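# Clamp wooden block against stop and extract its dowel

## Task

If any loose item lies in the gap between the bench stop and the small wooden block, remove it. Then use the spring clamp to hold the block flat against the stop, and draw the block's dowel pin completely out of its hole; twisting the pin is allowed. At the end the block must still be clamped, resting flat on the bench board with the hole facing up, and the pin must be set down somewhere it stays put. Release everything and move the arm away. Nothing counts as done if it only stays in place because the robot is holding it, and nothing may be knocked or placed off the table.

## Robot and tools

Robot: one arm with six revolute joints plus a parallel gripper. Joints in column order: waist (J1), shoulder (J2), elbow (J3), forearm roll (J4), wrist pitch (J5), wrist roll (J6). Stated joint ranges in radians: waist -3.491 to 3.491, shoulder -3.140 to 3.140, elbow -1.187 to 4.328, forearm roll -3.316 to 3.316, wrist pitch -3.140 to 3.140, wrist roll -3.927 to 3.927. True ends may differ by up to 0.010 rad either way.

Frames: the scene frame has its origin on the table surface right under the arm base, +z up, and +y to the left when facing along +x. The base itself may be slightly tilted. The reported end_effector_position (metres) and end_effector_quat_wxyz describe the gripper in this frame; the position is the point between the pads when they are shut and may be somewhat off, especially far from the base. The fingers extend along the gripper's +z axis and close along its y axis. Fingertips sit about 33 mm past that point when closed and about 9 mm when wide open; while closing, the tips travel roughly 24 mm further out, so keep clearance above surfaces.

execute_actions: argument actions is a list holding zero or one item. An empty list just reports the current state. An item with rows (1 to 15 rows) and optional steps (1 to 15, default 15) is a motion; each row is used for one control step of 1/30 s, and the final row repeats to fill the remaining steps. An item with only steps (up to 300) is a wait measured from the previous result. Optional pictures (boolean) controls whether camera images come back; they do by default.

Each row is one flat list of 9 numbers for the single arm: six absolute joint target angles in radians (same order and units as the Joint positions line), then gripper position, gripper force_limit, gripper speed, each in [-1, 1]. The joint numbers are positions to go to, not offsets. A call is rejected outright if a target is more than 0.010 rad beyond its range end and further out than the joint currently is; targets past the real end are clipped, and the result then notes 'joint sent to its limit' (possibly referring to an earlier, still-running action).

Gripper numbers: position +1 is fully open (140 mm), about -0.8 is where the pads touch, -1 closes until blocked. force_limit on parts up to 40 mm wide gives about 14 N at -1, 60 N at 0, 107 N at +1. speed gives roughly 30 mm/s at -1, 140 at 0, 250 at +1. To grasp, command -1 and confirm object_status 2. object_status codes: 0 moving, 1 blocked while opening, 2 blocked while closing (holding), 3 reached target or pads met (thin items may still be held). To raise grip force while at status 2, increase force_limit and nudge position, e.g. -1 to -0.98. position_measured is in counts: 3 fully open, 230 pads together, not linear in mm.

Motion limits: target speed is capped at 2.62 rad/s (waist, shoulder), 3.14 (elbow), 3.93 (wrist joints), with 0.5 s to accelerate; joints are coordinated to arrive together. The sent target cannot lead the measured angle by more than 0.805 rad (waist, shoulder), 0.966 (elbow), 1.21 (wrist joints), and all targets are pulled back if they would move the gripper more than 70 mm from where it is. Large moves therefore need several calls. The simulation keeps running while you compose replies, and the arm continues toward the last row sent until it is nearly still or a step is HELD.

Result lines: Joint positions and Joint velocities (rad, rad/s, column order); 'joint command not followed' means a clearance check altered targets (mounts and posts count as part of the arm); HELD marks steps where a row was not fully sent; MOTOR HOT warns of heating from sustained load, leading to an OVER-TEMPERATURE FAULT brake stop if ignored.

Faults to avoid: if contact torque reaches a joint's load limit (144 N m for waist, shoulder, elbow; 36 N m for the three wrist joints, held weight included) or any external force on the arm, tool or payload reaches 150 N, the arm halts for 10 s, yields to the contact and drops the rest of the call. Avoid pushing hard, slamming, dropping the pin or clamp, and knocking anything off the table. Parts in hand may occasionally be tugged and loose items pushed by outside disturbances.

zoom_image: camera is one of cam_head_left, cam_head_right, cam_low (each 672x504); region is [x0, y0, x1, y1] in that image's pixels from the top-left corner, at most 504 by 504, and returns a closer view of the latest image.

finished_scene: scene is the integer number of the current scene; it ends and grades the scene irreversibly, so call it only after everything rests stably, the gripper is open and the arm is clear. Replying without any tool call also ends the session.

Suggested order: look, clear any loose item from the gap, place and set the spring clamp so the block is held flat on the stop, grip and pull (twisting if stuck) the pin, lay it down stably, open and retract.

Each tool is called after ">>>" as name([rows], argument=value, ...), one row to a line, values as JSON.

## Session

I'll start by looking at the current state.

>>> execute_actions(actions=[])

Scene clock: 0.00 s of 6465.00 s.
end_effector_position=(+0.2999, -0.2793, +0.3573) position_measured=3 object_status=3 end_effector_quat_wxyz=(+0.235, -0.375, +0.812, +0.380)
Joint positions: [-1.063  0.487  0.192 -0.588 -1.888  0.244]
Joint velocities: [-0.     0.001  0.     0.     0.    -0.   ]

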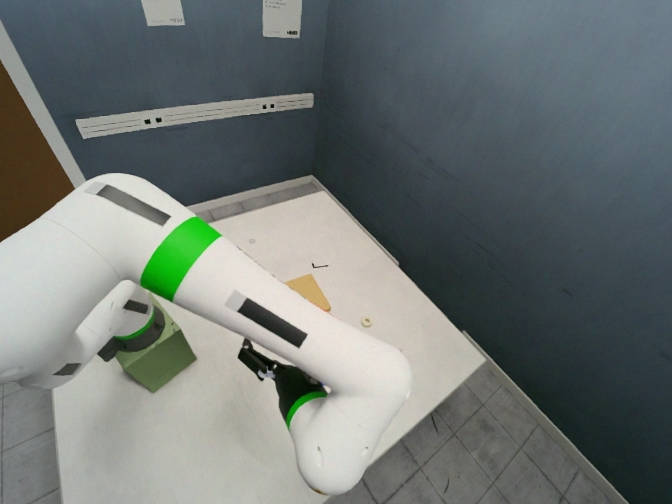

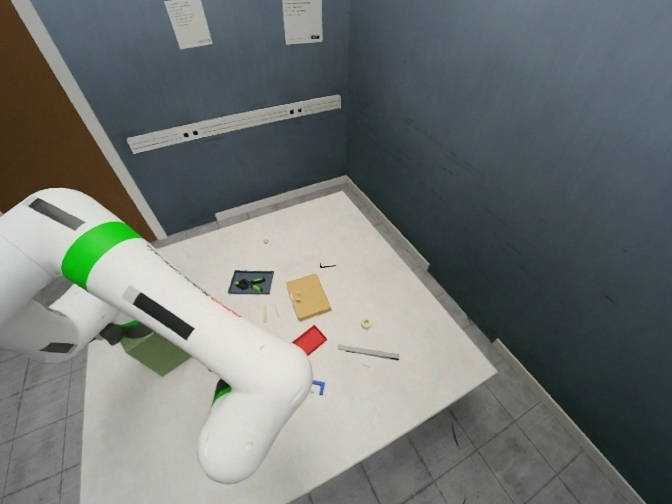

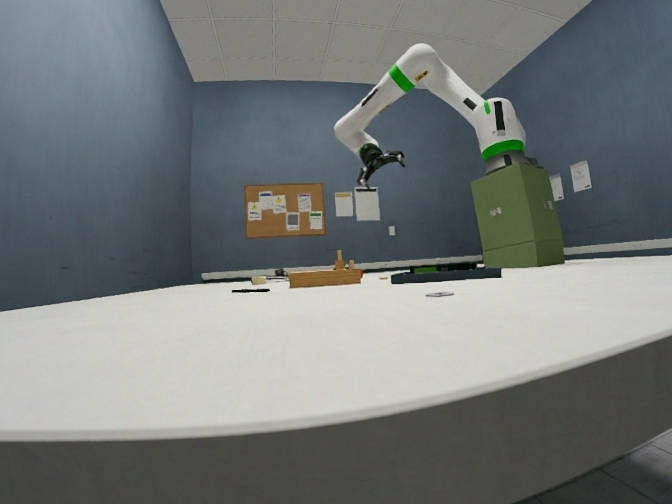

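>>> zoom_image(camera="cam_head_right", region=[200, 220, 440, 400])

>>> zoom_image(camera="cam_low", region=[220, 220, 520, 310])

Region (200, 220, 440, 400) of cam_head_right's 672x504 image, scaled by 2.100, with more detail than that image has; it fills the top 378 rows of this view, and the rest is white.

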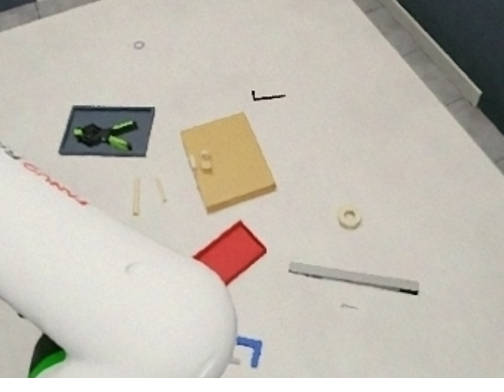

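Region (220, 220, 520, 310) of cam_low's 672x504 image, scaled by 1.680, with more detail than that image has; it fills the top 151 rows of this view, and the rest is white.

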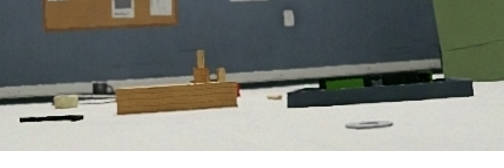

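>>> zoom_image(camera="cam_head_right", region=[270, 265, 350, 325])

>>> zoom_image(camera="cam_low", region=[280, 240, 380, 295])

>>> zoom_image(camera="cam_head_right", region=[220, 260, 290, 305])

Region (270, 265, 350, 325) of cam_head_right's 672x504 image, scaled by 6.300, with more detail than that image has; it fills the top 378 rows of this view, and the rest is white.

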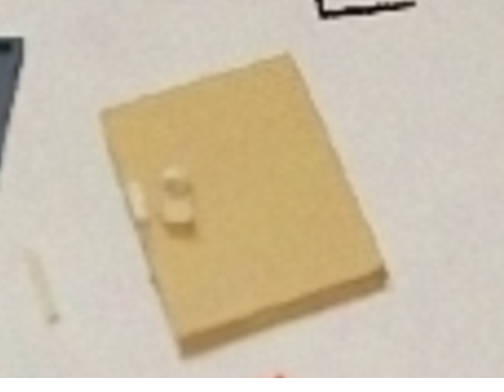

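Region (280, 240, 380, 295) of cam_low's 672x504 image, scaled by 5.040, with more detail than that image has; it fills the top 277 rows of this view, and the rest is white.

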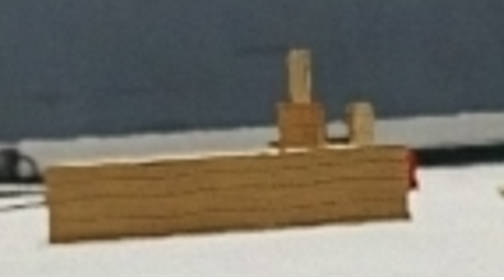

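Region (220, 260, 290, 305) of cam_head_right's 672x504 image, scaled by 7.200, with more detail than that image has; it fills the top 324 rows of this view, and the rest is white.

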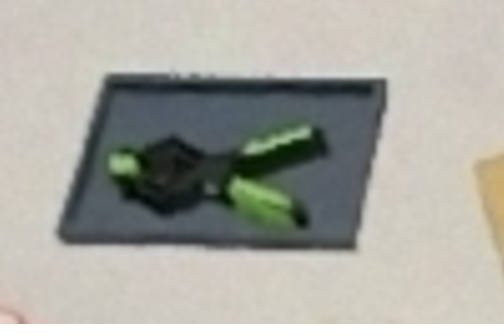

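>>> execute_actions([
  {"rows": [[-0.124, 0.5, -0.1, 0.0, -0.971, 0.0, 1.0, 0.0, 0.0]], "steps": 15},
], pictures=false)

>>> execute_actions([
  {"steps": 45},
])

Scene clock: 96.87 s of 6465.00 s.
end_effector_position=(+0.3810, -0.2432, +0.2570) position_measured=3 object_status=3 end_effector_quat_wxyz=(+0.088, -0.486, +0.826, +0.271)
Joint positions: [-0.687  0.492  0.07  -0.343 -1.505  0.142]
Joint velocities: [ 1.015  0.015 -0.305  0.614  0.955 -0.256]
Steps of this call (steps 1 to 90: nothing new was sent; then 93.37 s passed at rest; steps 91 to 105: all 15 steps of this action). Readings (joint positions | what the end effector reports):
91: [-1.063 0.487 0.192 -0.588 -1.888 0.244] | position_measured=3 object_status=3
92: [-1.061 0.487 0.191 -0.586 -1.885 0.244] | position_measured=3 object_status=3
94: [-1.039 0.487 0.183 -0.570 -1.859 0.237] | position_measured=3 object_status=3
98: [-0.927 0.489 0.143 -0.491 -1.736 0.204] | position_measured=3 object_status=3
105: the state above

Scene clock: 98.37 s of 6465.00 s.
end_effector_position=(+0.5498, -0.1233, +0.1935) position_measured=3 object_status=3 end_effector_quat_wxyz=(-0.022, +0.707, -0.706, -0.041)
Joint positions: [-0.124  0.5   -0.1    0.    -0.971  0.   ]
Joint velocities: [ 0.001  0.001 -0.     0.001  0.    -0.   ]
Steps of this call (steps 1 to 45: the robot went on to your last target). Readings (joint positions | what the end effector reports):
1: [-0.653 0.493 0.060 -0.322 -1.473 0.134] | position_measured=3 object_status=3
2: [-0.619 0.493 0.049 -0.301 -1.440 0.125] | position_measured=3 object_status=3
4: [-0.552 0.494 0.029 -0.260 -1.376 0.108] | position_measured=3 object_status=3
8: [-0.421 0.496 -0.010 -0.181 -1.253 0.075] | position_measured=3 object_status=3
45: the state above
The arm was judged still, so your last target was given up. Only a new action makes it travel on or press farther. Fingers that are still opening or closing keep moving.

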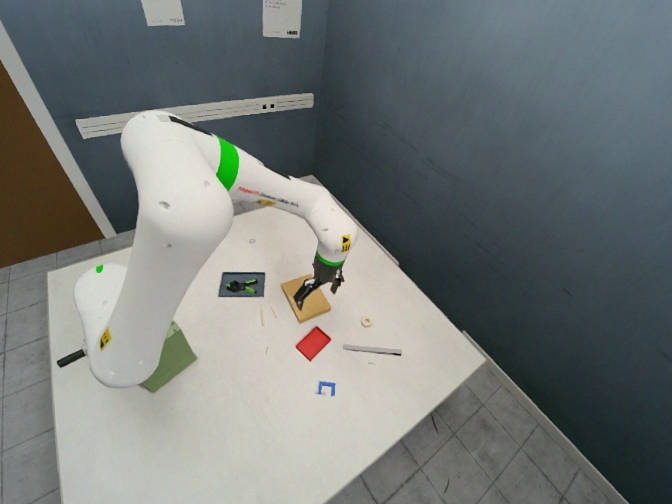

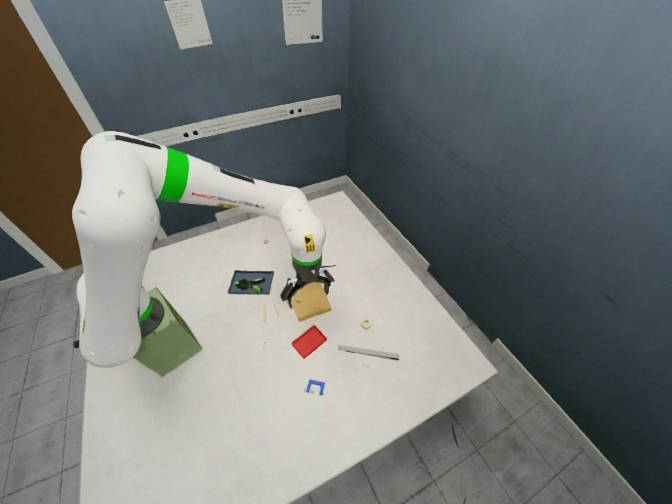

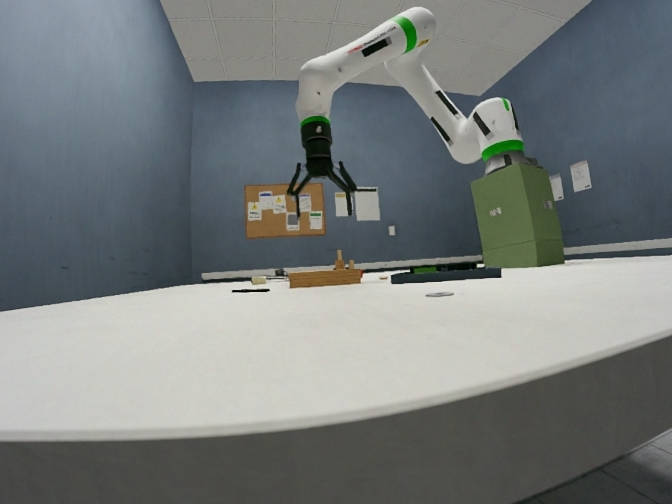

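>>> zoom_image(camera="cam_head_left", region=[260, 240, 380, 330])

>>> zoom_image(camera="cam_head_right", region=[260, 240, 380, 330])

Region (260, 240, 380, 330) of cam_head_left's 672x504 image, scaled by 4.200, with more detail than that image has; it fills the top 378 rows of this view, and the rest is white.

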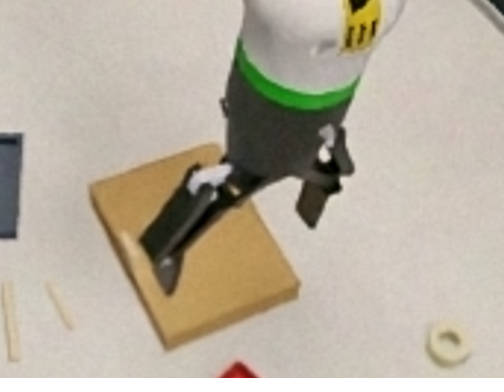

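Region (260, 240, 380, 330) of cam_head_right's 672x504 image, scaled by 4.200, with more detail than that image has; it fills the top 378 rows of this view, and the rest is white.

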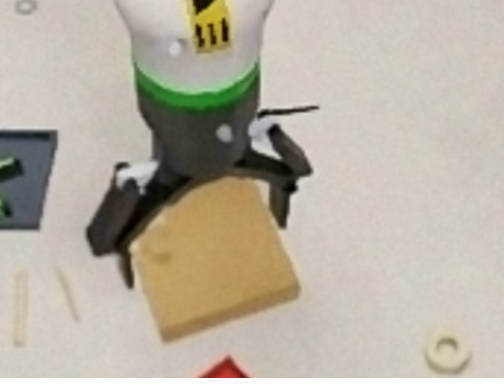

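>>> execute_actions([
  {"rows": [[0.375, 0.5046, -0.5287, 0.1714, -0.5634, 0.924, 1.0, 0.0, 0.0]], "steps": 15},
], pictures=false)

>>> execute_actions([
  {"steps": 40},
])

Scene clock: 218.87 s of 6465.00 s.
end_effector_position=(+0.5081, +0.0007, +0.1355) position_measured=3 object_status=3 end_effector_quat_wxyz=(-0.007, +0.939, -0.342, -0.013)
Joint positions: [ 0.156  0.503 -0.341  0.096 -0.742  0.518]
Joint velocities: [ 0.738  0.007 -0.632  0.252  0.598  1.356]
Steps of this call (steps 1 to 90: nothing new was sent; then 117.00 s passed at rest; steps 91 to 105: all 15 steps of this action). Readings (joint positions | what the end effector reports):
91: [-0.124 0.500 -0.100 0.000 -0.971 0.000] | position_measured=3 object_status=3
92: [-0.122 0.500 -0.102 0.001 -0.969 0.004] | position_measured=3 object_status=3
94: [-0.104 0.500 -0.117 0.007 -0.954 0.038] | position_measured=3 object_status=3
98: [-0.016 0.501 -0.193 0.037 -0.883 0.199] | position_measured=3 object_status=3
105: the state above

Scene clock: 220.20 s of 6465.00 s.
end_effector_position=(+0.4504, +0.0809, +0.0991) position_measured=3 object_status=3 end_effector_quat_wxyz=(+0.000, +1.000, -0.000, +0.001)
Joint positions: [ 0.375  0.505 -0.529  0.171 -0.563  0.924]
Joint velocities: [ 0.    -0.001  0.     0.     0.     0.   ]
Steps of this call (steps 1 to 30: the robot went on to your last target; steps 31 to 40: nothing new was sent). Readings (joint positions | what the end effector reports):
1: [0.181 0.503 -0.362 0.105 -0.722 0.565] | position_measured=3 object_status=3
2: [0.206 0.503 -0.384 0.113 -0.701 0.611] | position_measured=3 object_status=3
4: [0.257 0.504 -0.427 0.131 -0.660 0.705] | position_measured=3 object_status=3
8: [0.346 0.504 -0.504 0.161 -0.587 0.869] | position_measured=3 object_status=3
40: the state above
The arm was judged still, so your last target was given up. Only a new action makes it travel on or press farther. Fingers that are still opening or closing keep moving.

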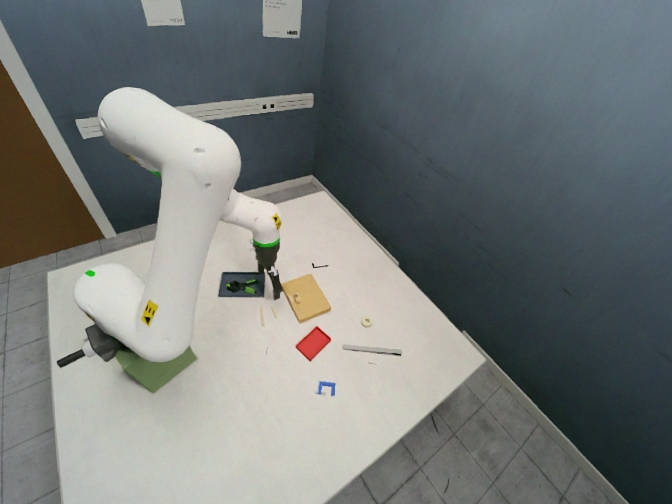

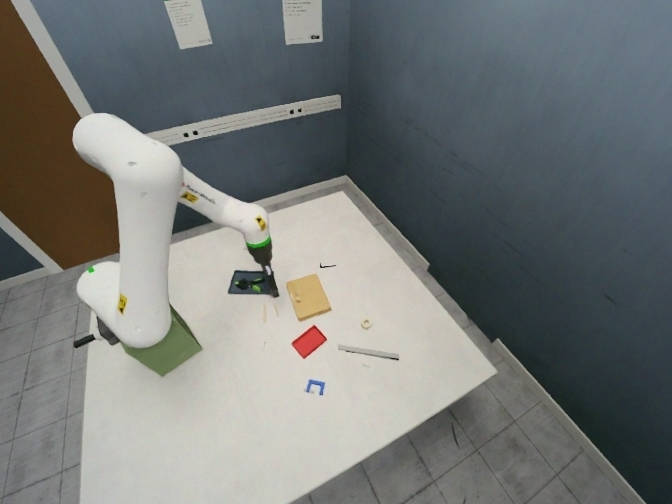

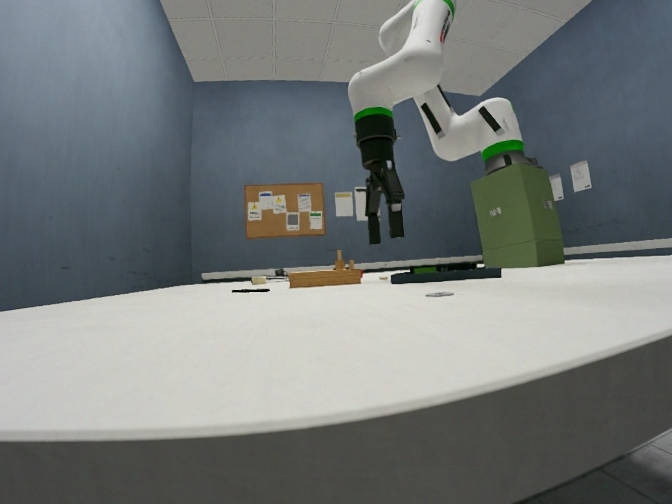

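>>> zoom_image(camera="cam_head_left", region=[210, 240, 350, 335])

>>> zoom_image(camera="cam_head_right", region=[210, 240, 350, 335])

>>> zoom_image(camera="cam_low", region=[280, 200, 520, 300])

Region (210, 240, 350, 335) of cam_head_left's 672x504 image, scaled by 3.600, with more detail than that image has; it fills the top 342 rows of this view, and the rest is white.

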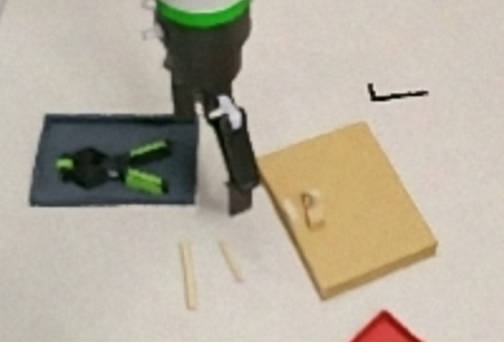

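Region (210, 240, 350, 335) of cam_head_right's 672x504 image, scaled by 3.600, with more detail than that image has; it fills the top 342 rows of this view, and the rest is white.

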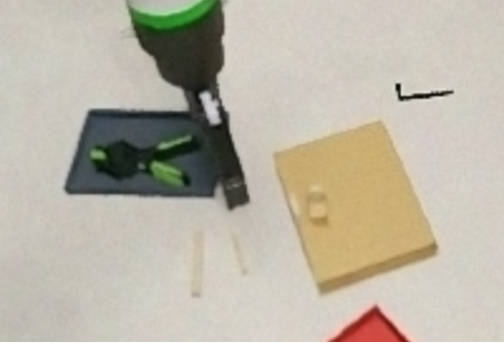

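Region (280, 200, 520, 300) of cam_low's 672x504 image, scaled by 2.100, with more detail than that image has; it fills the top 210 rows of this view, and the rest is white.

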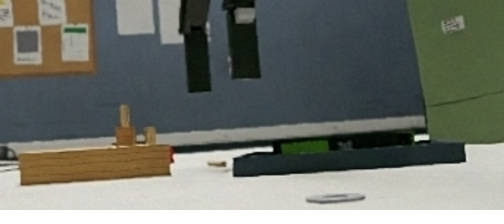

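>>> zoom_image(camera="cam_head_left", region=[280, 285, 312, 309])

>>> zoom_image(camera="cam_head_right", region=[282, 285, 314, 309])

>>> zoom_image(camera="cam_low", region=[325, 245, 365, 275])

Region (280, 285, 312, 309) of cam_head_left's 672x504 image, scaled by 15.750, with more detail than that image has; it fills the top 378 rows of this view, and the rest is white.

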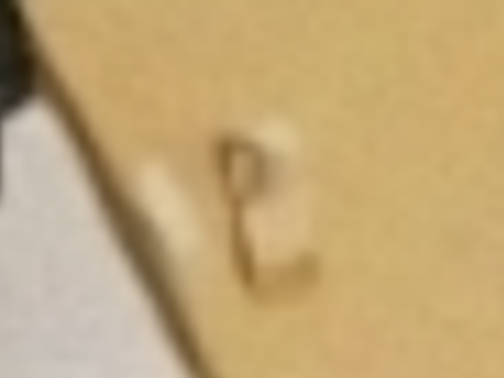

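Region (282, 285, 314, 309) of cam_head_right's 672x504 image, scaled by 15.750, with more detail than that image has; it fills the top 378 rows of this view, and the rest is white.

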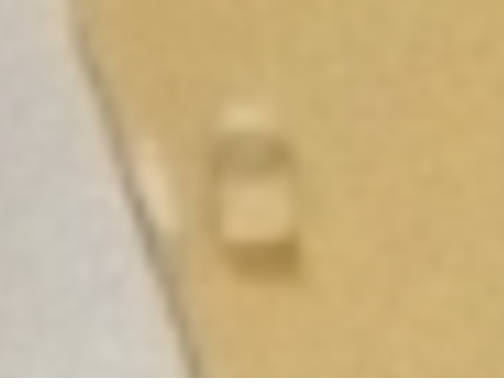

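Region (325, 245, 365, 275) of cam_low's 672x504 image, scaled by 12.600, with more detail than that image has; it fills the top 378 rows of this view, and the rest is white.

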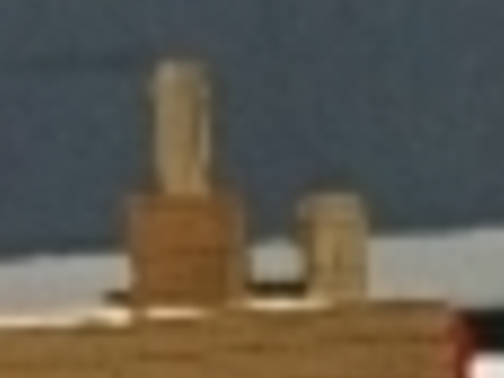

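>>> execute_actions([
  {"rows": [[0.1166, 0.5203, -0.3343, 0.1418, -0.7162, -0.4475, 0.3, 0.0, 0.0]], "steps": 15},
], pictures=false)

>>> execute_actions([
  {"steps": 30},
])

Scene clock: 337.50 s of 6465.00 s.
end_effector_position=(+0.4973, +0.0215, +0.1173) position_measured=91 object_status=0 end_effector_quat_wxyz=(-0.000, +0.883, -0.469, +0.001)
Joint positions: [ 0.219  0.514 -0.412  0.154 -0.655  0.128]
Joint velocities: [-0.481  0.029  0.36  -0.057 -0.281 -2.671]
Steps of this call (steps 1 to 90: nothing new was sent; then 113.80 s passed at rest; steps 91 to 105: all 15 steps of this action). Readings (joint positions | what the end effector reports):
91: [0.375 0.505 -0.529 0.171 -0.563 0.924] | position_measured=3 object_status=0
92: [0.374 0.505 -0.528 0.171 -0.563 0.920] | position_measured=6 object_status=0
94: [0.367 0.505 -0.523 0.170 -0.568 0.886] | position_measured=21 object_status=0
98: [0.331 0.507 -0.495 0.166 -0.590 0.715] | position_measured=51 object_status=0
105: the state above

Scene clock: 338.50 s of 6465.00 s.
end_effector_position=(+0.5224, -0.0249, +0.1306) position_measured=91 object_status=3 end_effector_quat_wxyz=(+0.000, -0.671, +0.741, -0.000)
Joint positions: [ 0.117  0.52  -0.334  0.142 -0.716 -0.447]
Joint velocities: [-0.001  0.     0.001 -0.001  0.002  0.   ]
Steps of this call (steps 1 to 30: the robot went on to your last target). Readings (joint positions | what the end effector reports):
1: [0.203 0.515 -0.400 0.152 -0.665 0.039] | position_measured=91 object_status=0
2: [0.188 0.516 -0.388 0.150 -0.674 -0.046] | position_measured=91 object_status=0
4: [0.162 0.518 -0.368 0.147 -0.689 -0.193] | position_measured=91 object_status=3
8: [0.127 0.520 -0.342 0.143 -0.710 -0.389] | position_measured=91 object_status=3
30: the state above
The arm was judged still, so your last target was given up. Only a new action makes it travel on or press farther. Fingers that are still opening or closing keep moving.

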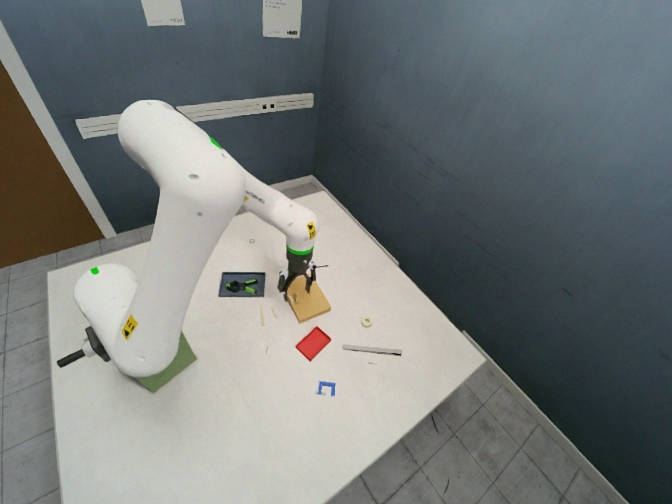

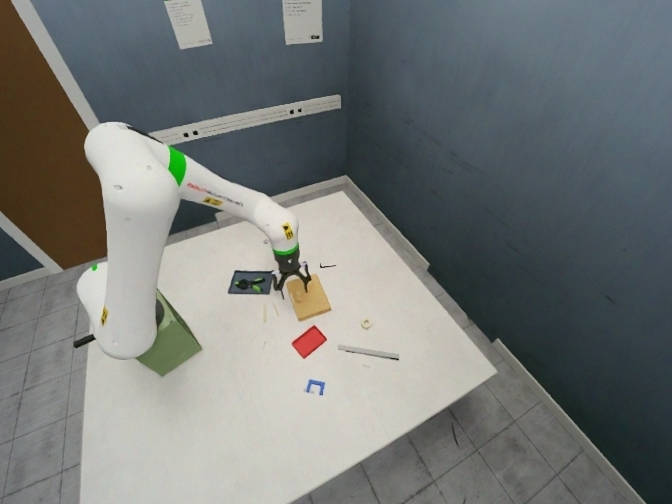

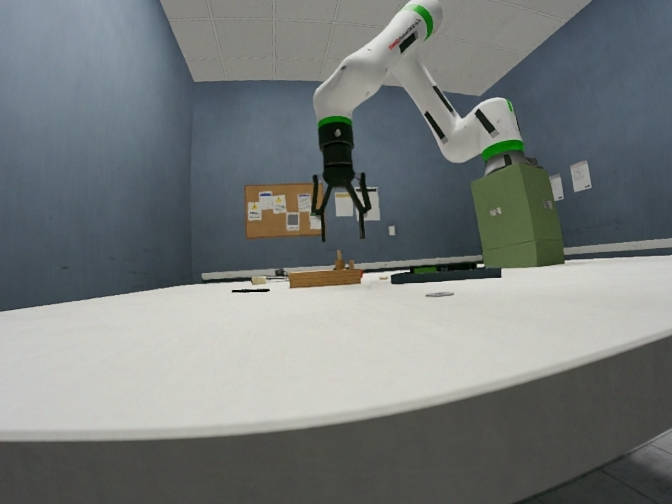

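>>> zoom_image(camera="cam_head_left", region=[265, 255, 345, 325])

>>> zoom_image(camera="cam_head_right", region=[265, 255, 345, 325])

>>> zoom_image(camera="cam_low", region=[285, 215, 385, 295])

Region (265, 255, 345, 325) of cam_head_left's 672x504 image, scaled by 6.300, with more detail than that image has; it fills the top 441 rows of this view, and the rest is white.

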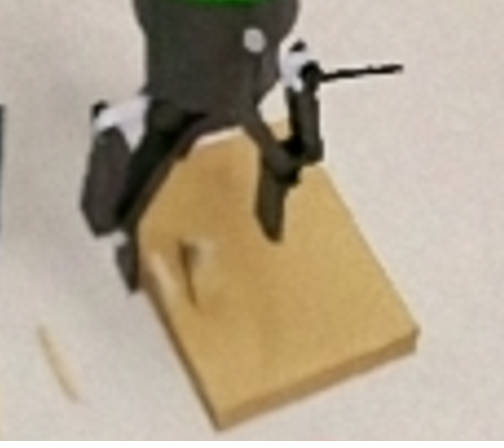

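Region (265, 255, 345, 325) of cam_head_right's 672x504 image, scaled by 6.300, with more detail than that image has; it fills the top 441 rows of this view, and the rest is white.

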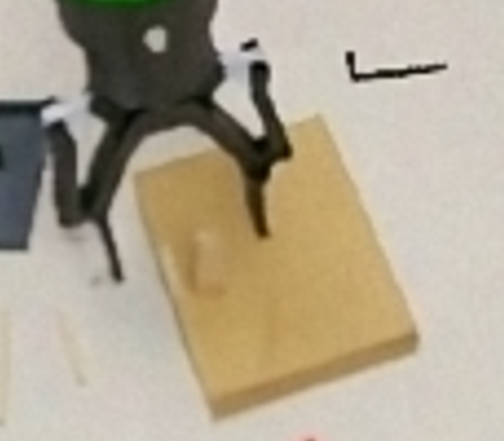

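Region (285, 215, 385, 295) of cam_low's 672x504 image, scaled by 5.040, with more detail than that image has; it fills the top 403 rows of this view, and the rest is white.

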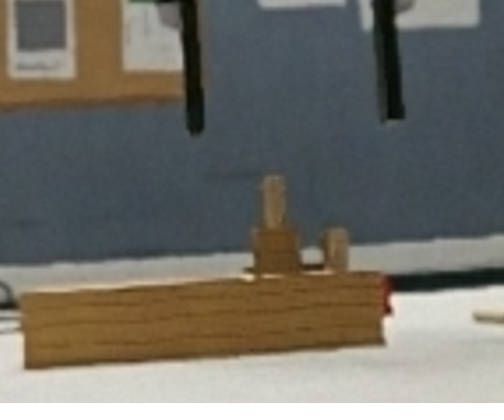

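>>> execute_actions([
  {"rows": [[0.1488, 0.6235, -0.3222, 0.1586, -0.6291, -0.5014, 0.3, 0.0, 0.0]], "steps": 15},
], pictures=false)

>>> execute_actions([
  {"steps": 20},
])

Scene clock: 380.27 s of 6465.00 s.
end_effector_position=(+0.5285, -0.0018, +0.0851) position_measured=91 object_status=3 end_effector_quat_wxyz=(+0.000, -0.671, +0.741, -0.001)
Joint positions: [ 0.149  0.623 -0.322  0.159 -0.629 -0.501]
Joint velocities: [ 0.001 -0.    -0.    -0.001 -0.     0.001]
Steps of this call (steps 1 to 90: nothing new was sent; then 38.27 s passed at rest; steps 91 to 105: all 15 steps of this action). Readings (joint positions | what the end effector reports):
91: [0.117 0.520 -0.334 0.142 -0.716 -0.448] | position_measured=91 object_status=3
92: [0.117 0.523 -0.334 0.142 -0.715 -0.449] | position_measured=91 object_status=3
94: [0.124 0.545 -0.331 0.146 -0.695 -0.461] | position_measured=91 object_status=3
98: [0.146 0.616 -0.323 0.157 -0.636 -0.497] | position_measured=91 object_status=3
105: the state above

Scene clock: 380.93 s of 6465.00 s.
end_effector_position=(+0.5285, -0.0018, +0.0850) position_measured=91 object_status=3 end_effector_quat_wxyz=(+0.000, -0.671, +0.741, -0.001)
Joint positions: [ 0.149  0.623 -0.322  0.159 -0.629 -0.501]
Joint velocities: [-0.001 -0.     0.    -0.001  0.002 -0.001]
Steps of this call (steps 1 to 15: the robot went on to your last target; steps 16 to 20: nothing new was sent). Readings (joint positions | what the end effector reports):
1: [0.149 0.623 -0.322 0.159 -0.629 -0.501] | position_measured=91 object_status=3
2: [0.149 0.623 -0.322 0.159 -0.629 -0.501] | position_measured=91 object_status=3
4: [0.149 0.623 -0.322 0.159 -0.629 -0.501] | position_measured=91 object_status=3
8: [0.149 0.623 -0.322 0.159 -0.629 -0.501] | position_measured=91 object_status=3
20: the state above
The arm was judged still, so your last target was given up. Only a new action makes it travel on or press farther. Fingers that are still opening or closing keep moving.

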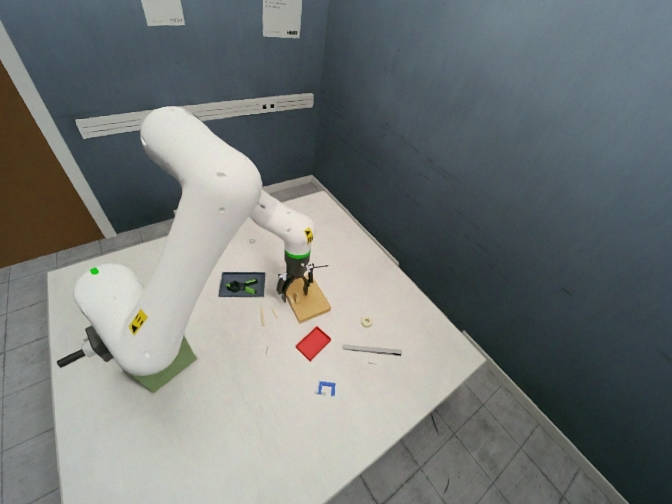

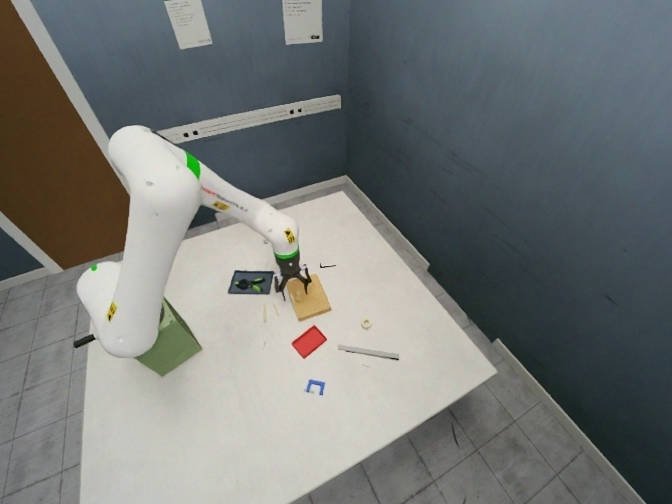

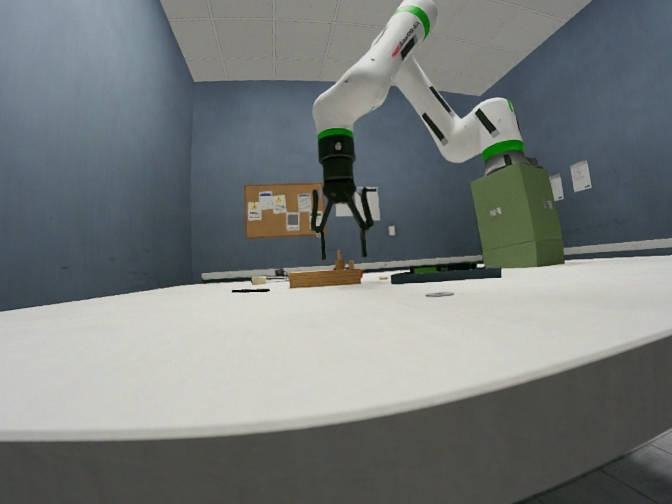

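>>> zoom_image(camera="cam_head_left", region=[265, 255, 345, 325])

>>> zoom_image(camera="cam_head_right", region=[265, 255, 345, 325])

>>> zoom_image(camera="cam_low", region=[285, 215, 385, 295])

Region (265, 255, 345, 325) of cam_head_left's 672x504 image, scaled by 6.300, with more detail than that image has; it fills the top 441 rows of this view, and the rest is white.

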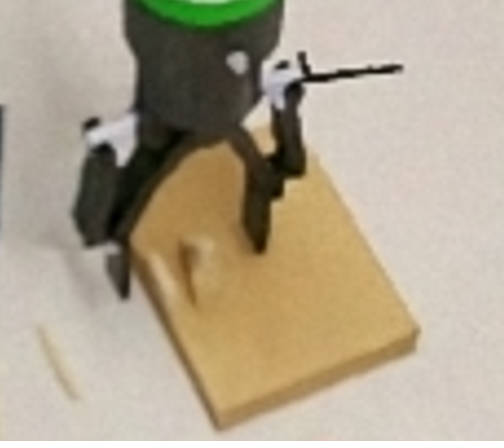

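Region (265, 255, 345, 325) of cam_head_right's 672x504 image, scaled by 6.300, with more detail than that image has; it fills the top 441 rows of this view, and the rest is white.

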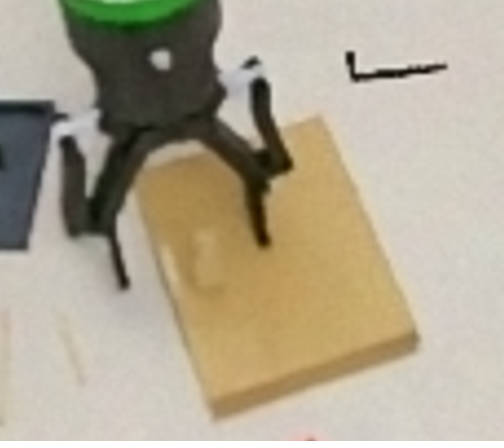

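Region (285, 215, 385, 295) of cam_low's 672x504 image, scaled by 5.040, with more detail than that image has; it fills the top 403 rows of this view, and the rest is white.

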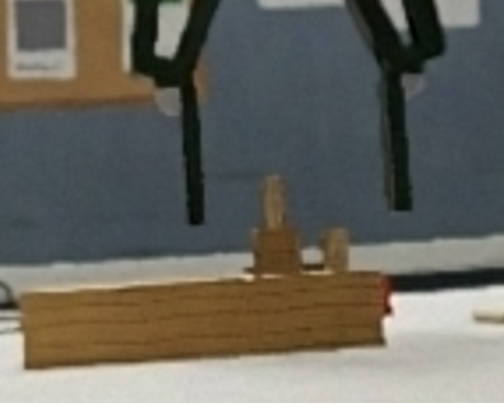

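>>> execute_actions([
  {"rows": [[0.1466, 0.6476, -0.3228, 0.1641, -0.6049, -0.5060, 0.3, -0.6, -0.5]], "steps": 15},
], pictures=false)

>>> execute_actions([
  {"rows": [[0.1466, 0.6476, -0.3228, 0.1641, -0.6049, -0.5060, -1.0, -0.6, -0.5]], "steps": 15},
], pictures=false)

>>> execute_actions([
  {"steps": 30},
])

Scene clock: 407.30 s of 6465.00 s.
end_effector_position=(+0.5281, -0.0017, +0.0730) position_measured=91 object_status=3 end_effector_quat_wxyz=(+0.000, -0.671, +0.741, -0.000)
Joint positions: [ 0.147  0.648 -0.323  0.164 -0.605 -0.506]
Joint velocities: [-0.001 -0.     0.    -0.    -0.    -0.001]
Steps of this call (steps 1 to 90: nothing new was sent; then 22.87 s passed at rest; steps 91 to 105: all 15 steps of this action). Readings (joint positions | what the end effector reports):
91: [0.149 0.624 -0.322 0.159 -0.629 -0.501] | position_measured=91 object_status=3
92: [0.149 0.626 -0.322 0.159 -0.626 -0.502] | position_measured=91 object_status=3
94: [0.147 0.642 -0.323 0.162 -0.611 -0.505] | position_measured=91 object_status=3
98: [0.147 0.647 -0.323 0.164 -0.605 -0.506] | position_measured=91 object_status=3
105: the state above

Scene clock: 407.80 s of 6465.00 s.
end_effector_position=(+0.5280, -0.0017, +0.0730) position_measured=153 object_status=0 end_effector_quat_wxyz=(+0.000, -0.671, +0.741, -0.000)
Joint positions: [ 0.147  0.648 -0.323  0.164 -0.605 -0.506]
Joint velocities: [ 0.001  0.     0.    -0.    -0.     0.001]
Steps of this call (steps 1 to 15: all 15 steps of this action). Readings (joint positions | what the end effector reports):
1: [0.147 0.648 -0.323 0.164 -0.605 -0.506] | position_measured=91 object_status=0
2: [0.147 0.648 -0.323 0.164 -0.605 -0.506] | position_measured=93 object_status=0
4: [0.147 0.648 -0.323 0.164 -0.605 -0.506] | position_measured=102 object_status=0
8: [0.147 0.648 -0.323 0.164 -0.605 -0.506] | position_measured=120 object_status=0
15: the state above

Scene clock: 408.80 s of 6465.00 s.
end_effector_position=(+0.5282, -0.0017, +0.0730) position_measured=193 object_status=2 end_effector_quat_wxyz=(+0.000, -0.671, +0.741, -0.000)
Joint positions: [ 0.147  0.648 -0.323  0.164 -0.605 -0.506]
Joint velocities: [-0.     0.    -0.     0.002  0.     0.   ]
Steps of this call (steps 1 to 15: the robot went on to your last target; steps 16 to 30: nothing new was sent). Readings (joint positions | what the end effector reports):
1: [0.147 0.648 -0.323 0.164 -0.605 -0.506] | position_measured=157 object_status=0
2: [0.147 0.648 -0.323 0.164 -0.605 -0.506] | position_measured=162 object_status=0
4: [0.147 0.648 -0.323 0.164 -0.605 -0.506] | position_measured=171 object_status=0
8: [0.147 0.648 -0.323 0.164 -0.605 -0.506] | position_measured=189 object_status=0
30: the state above
The arm was judged still, so your last target was given up. Only a new action makes it travel on or press farther. Fingers that are still opening or closing keep moving.

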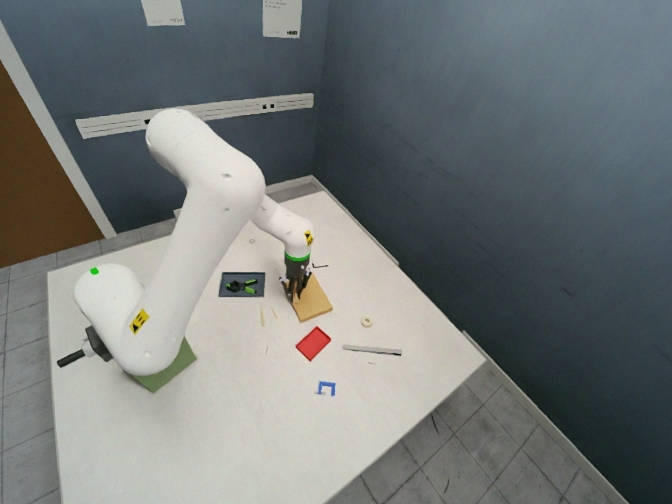

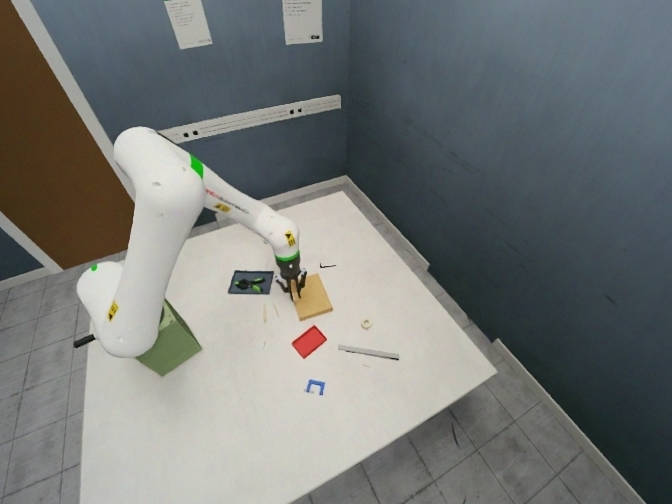

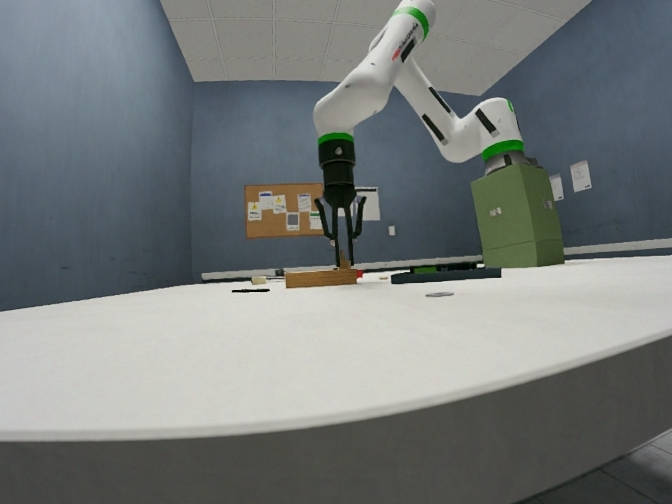

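>>> zoom_image(camera="cam_low", region=[305, 235, 375, 290])

>>> zoom_image(camera="cam_head_left", region=[265, 255, 345, 325])

>>> zoom_image(camera="cam_head_right", region=[265, 255, 345, 325])

Region (305, 235, 375, 290) of cam_low's 672x504 image, scaled by 7.200, with more detail than that image has; it fills the top 396 rows of this view, and the rest is white.

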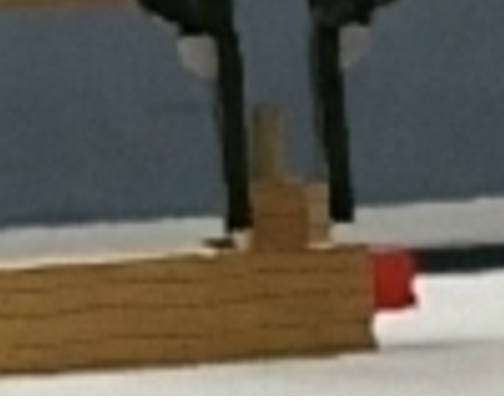

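Region (265, 255, 345, 325) of cam_head_left's 672x504 image, scaled by 6.300, with more detail than that image has; it fills the top 441 rows of this view, and the rest is white.

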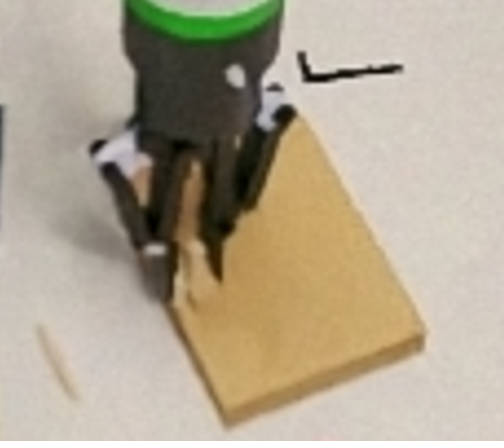

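Region (265, 255, 345, 325) of cam_head_right's 672x504 image, scaled by 6.300, with more detail than that image has; it fills the top 441 rows of this view, and the rest is white.

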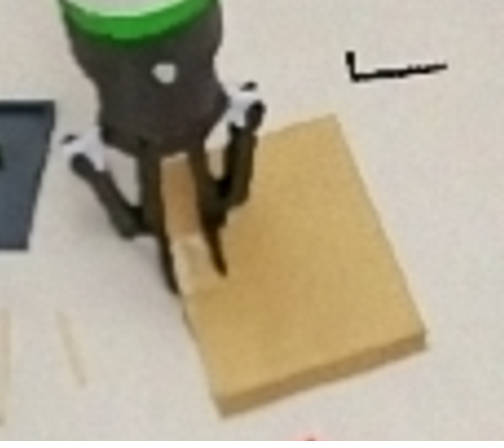

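>>> execute_actions([
  {"rows": [[0.1466, 0.6476, -0.3228, 0.1641, -0.6049, -0.5060, 0.0, -0.6, 0.0]], "steps": 12},
], pictures=false)

>>> execute_actions([
  {"rows": [[0.157, 0.5378, -0.3121, 0.142, -0.7249, -0.488, 0.0, -0.6, 0.0]], "steps": 15},
], pictures=false)

>>> execute_actions([
  {"rows": [[0.5757, 0.4785, -0.6053, 0.1699, -0.5300, 0.1762, 0.05, -0.6, 0.0]], "steps": 15},
], pictures=false)

>>> execute_actions([
  {"steps": 30},
])

Scene clock: 478.70 s of 6465.00 s.
end_effector_position=(+0.5280, -0.0017, +0.0730) position_measured=129 object_status=0 end_effector_quat_wxyz=(+0.000, -0.671, +0.741, -0.000)
Joint positions: [ 0.147  0.648 -0.323  0.164 -0.605 -0.506]
Joint velocities: [-0.    -0.    -0.     0.001  0.001 -0.   ]
Steps of this call (steps 1 to 90: nothing new was sent; then 66.50 s passed at rest; steps 91 to 102: all 12 steps of this action). Readings (joint positions | what the end effector reports):
91: [0.147 0.648 -0.323 0.164 -0.605 -0.506] | position_measured=193 object_status=0
92: [0.147 0.648 -0.323 0.164 -0.605 -0.506] | position_measured=193 object_status=0
94: [0.147 0.648 -0.323 0.164 -0.605 -0.506] | position_measured=175 object_status=0
98: [0.147 0.648 -0.323 0.164 -0.605 -0.506] | position_measured=145 object_status=0
102: the state above

Scene clock: 479.20 s of 6465.00 s.
end_effector_position=(+0.5295, -0.0021, +0.1302) position_measured=129 object_status=3 end_effector_quat_wxyz=(+0.000, -0.671, +0.741, -0.001)
Joint positions: [ 0.157  0.538 -0.312  0.142 -0.725 -0.488]
Joint velocities: [ 0.002  0.     0.     0.     0.001 -0.001]
Steps of this call (steps 1 to 15: all 15 steps of this action). Readings (joint positions | what the end effector reports):
1: [0.147 0.648 -0.323 0.164 -0.605 -0.506] | position_measured=129 object_status=0
2: [0.147 0.645 -0.323 0.164 -0.608 -0.506] | position_measured=129 object_status=0
4: [0.149 0.623 -0.321 0.159 -0.633 -0.502] | position_measured=129 object_status=3
8: [0.156 0.548 -0.313 0.144 -0.713 -0.490] | position_measured=129 object_status=3
15: the state above

Scene clock: 479.70 s of 6465.00 s.
end_effector_position=(+0.4398, +0.1197, +0.1070) position_measured=123 object_status=3 end_effector_quat_wxyz=(-0.000, +0.913, -0.409, +0.001)
Joint positions: [ 0.465  0.494 -0.528  0.163 -0.581  0.001]
Joint velocities: [ 0.81  -0.115 -0.564  0.05   0.369  1.278]
Steps of this call (steps 1 to 15: all 15 steps of this action). Readings (joint positions | what the end effector reports):
1: [0.157 0.538 -0.312 0.142 -0.725 -0.488] | position_measured=129 object_status=0
2: [0.160 0.538 -0.314 0.143 -0.724 -0.483] | position_measured=126 object_status=0
4: [0.181 0.535 -0.329 0.145 -0.712 -0.450] | position_measured=123 object_status=0
8: [0.278 0.521 -0.398 0.151 -0.667 -0.296] | position_measured=123 object_status=3
15: the state above

Scene clock: 480.70 s of 6465.00 s.
end_effector_position=(+0.4007, +0.1500, +0.0999) position_measured=123 object_status=3 end_effector_quat_wxyz=(-0.000, +0.963, -0.269, +0.001)
Joint positions: [ 0.576  0.478 -0.605  0.17  -0.53   0.176]
Joint velocities: [ 0.001  0.001  0.    -0.     0.     0.   ]
Steps of this call (steps 1 to 30: the robot went on to your last target). Readings (joint positions | what the end effector reports):
1: [0.492 0.490 -0.547 0.165 -0.568 0.043] | position_measured=123 object_status=3
2: [0.517 0.487 -0.564 0.166 -0.557 0.083] | position_measured=123 object_status=3
4: [0.555 0.482 -0.591 0.169 -0.540 0.143] | position_measured=123 object_status=3
8: [0.575 0.479 -0.605 0.170 -0.530 0.176] | position_measured=123 object_status=3
30: the state above
The arm was judged still, so your last target was given up. Only a new action makes it travel on or press farther. Fingers that are still opening or closing keep moving.

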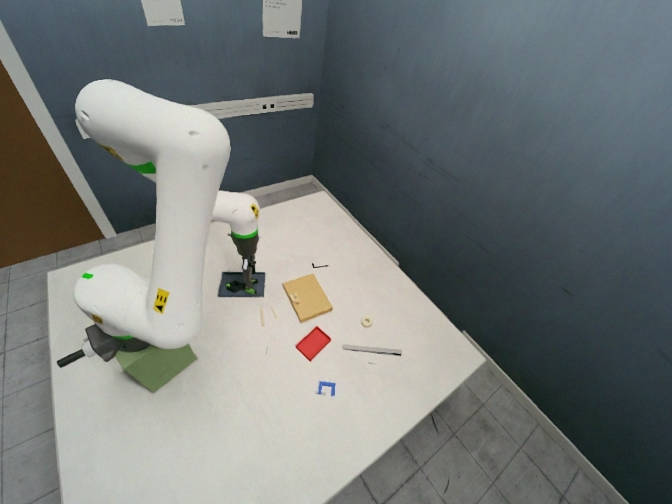

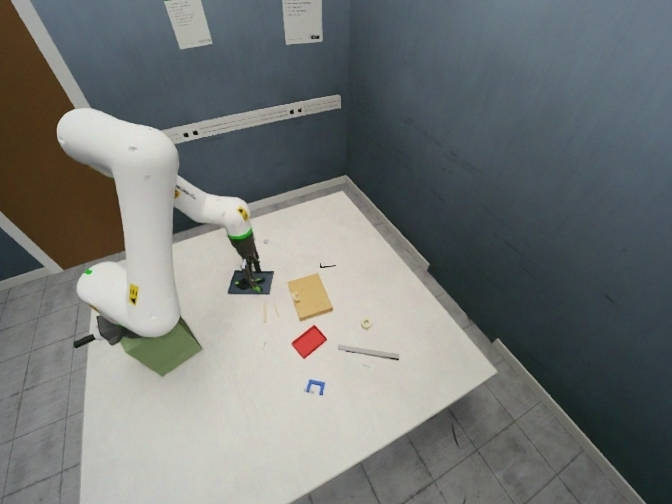

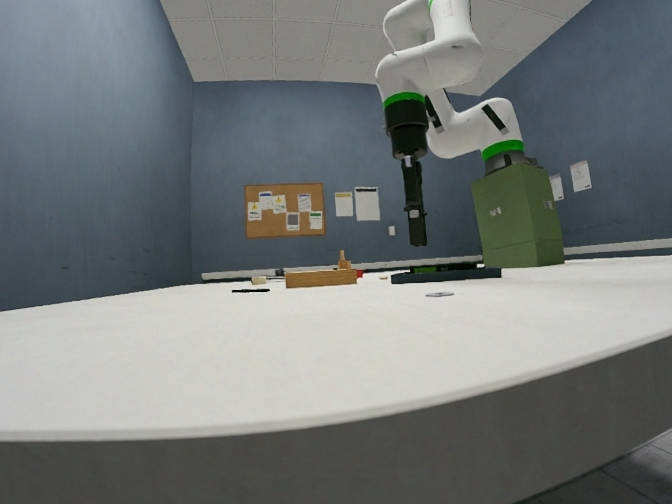

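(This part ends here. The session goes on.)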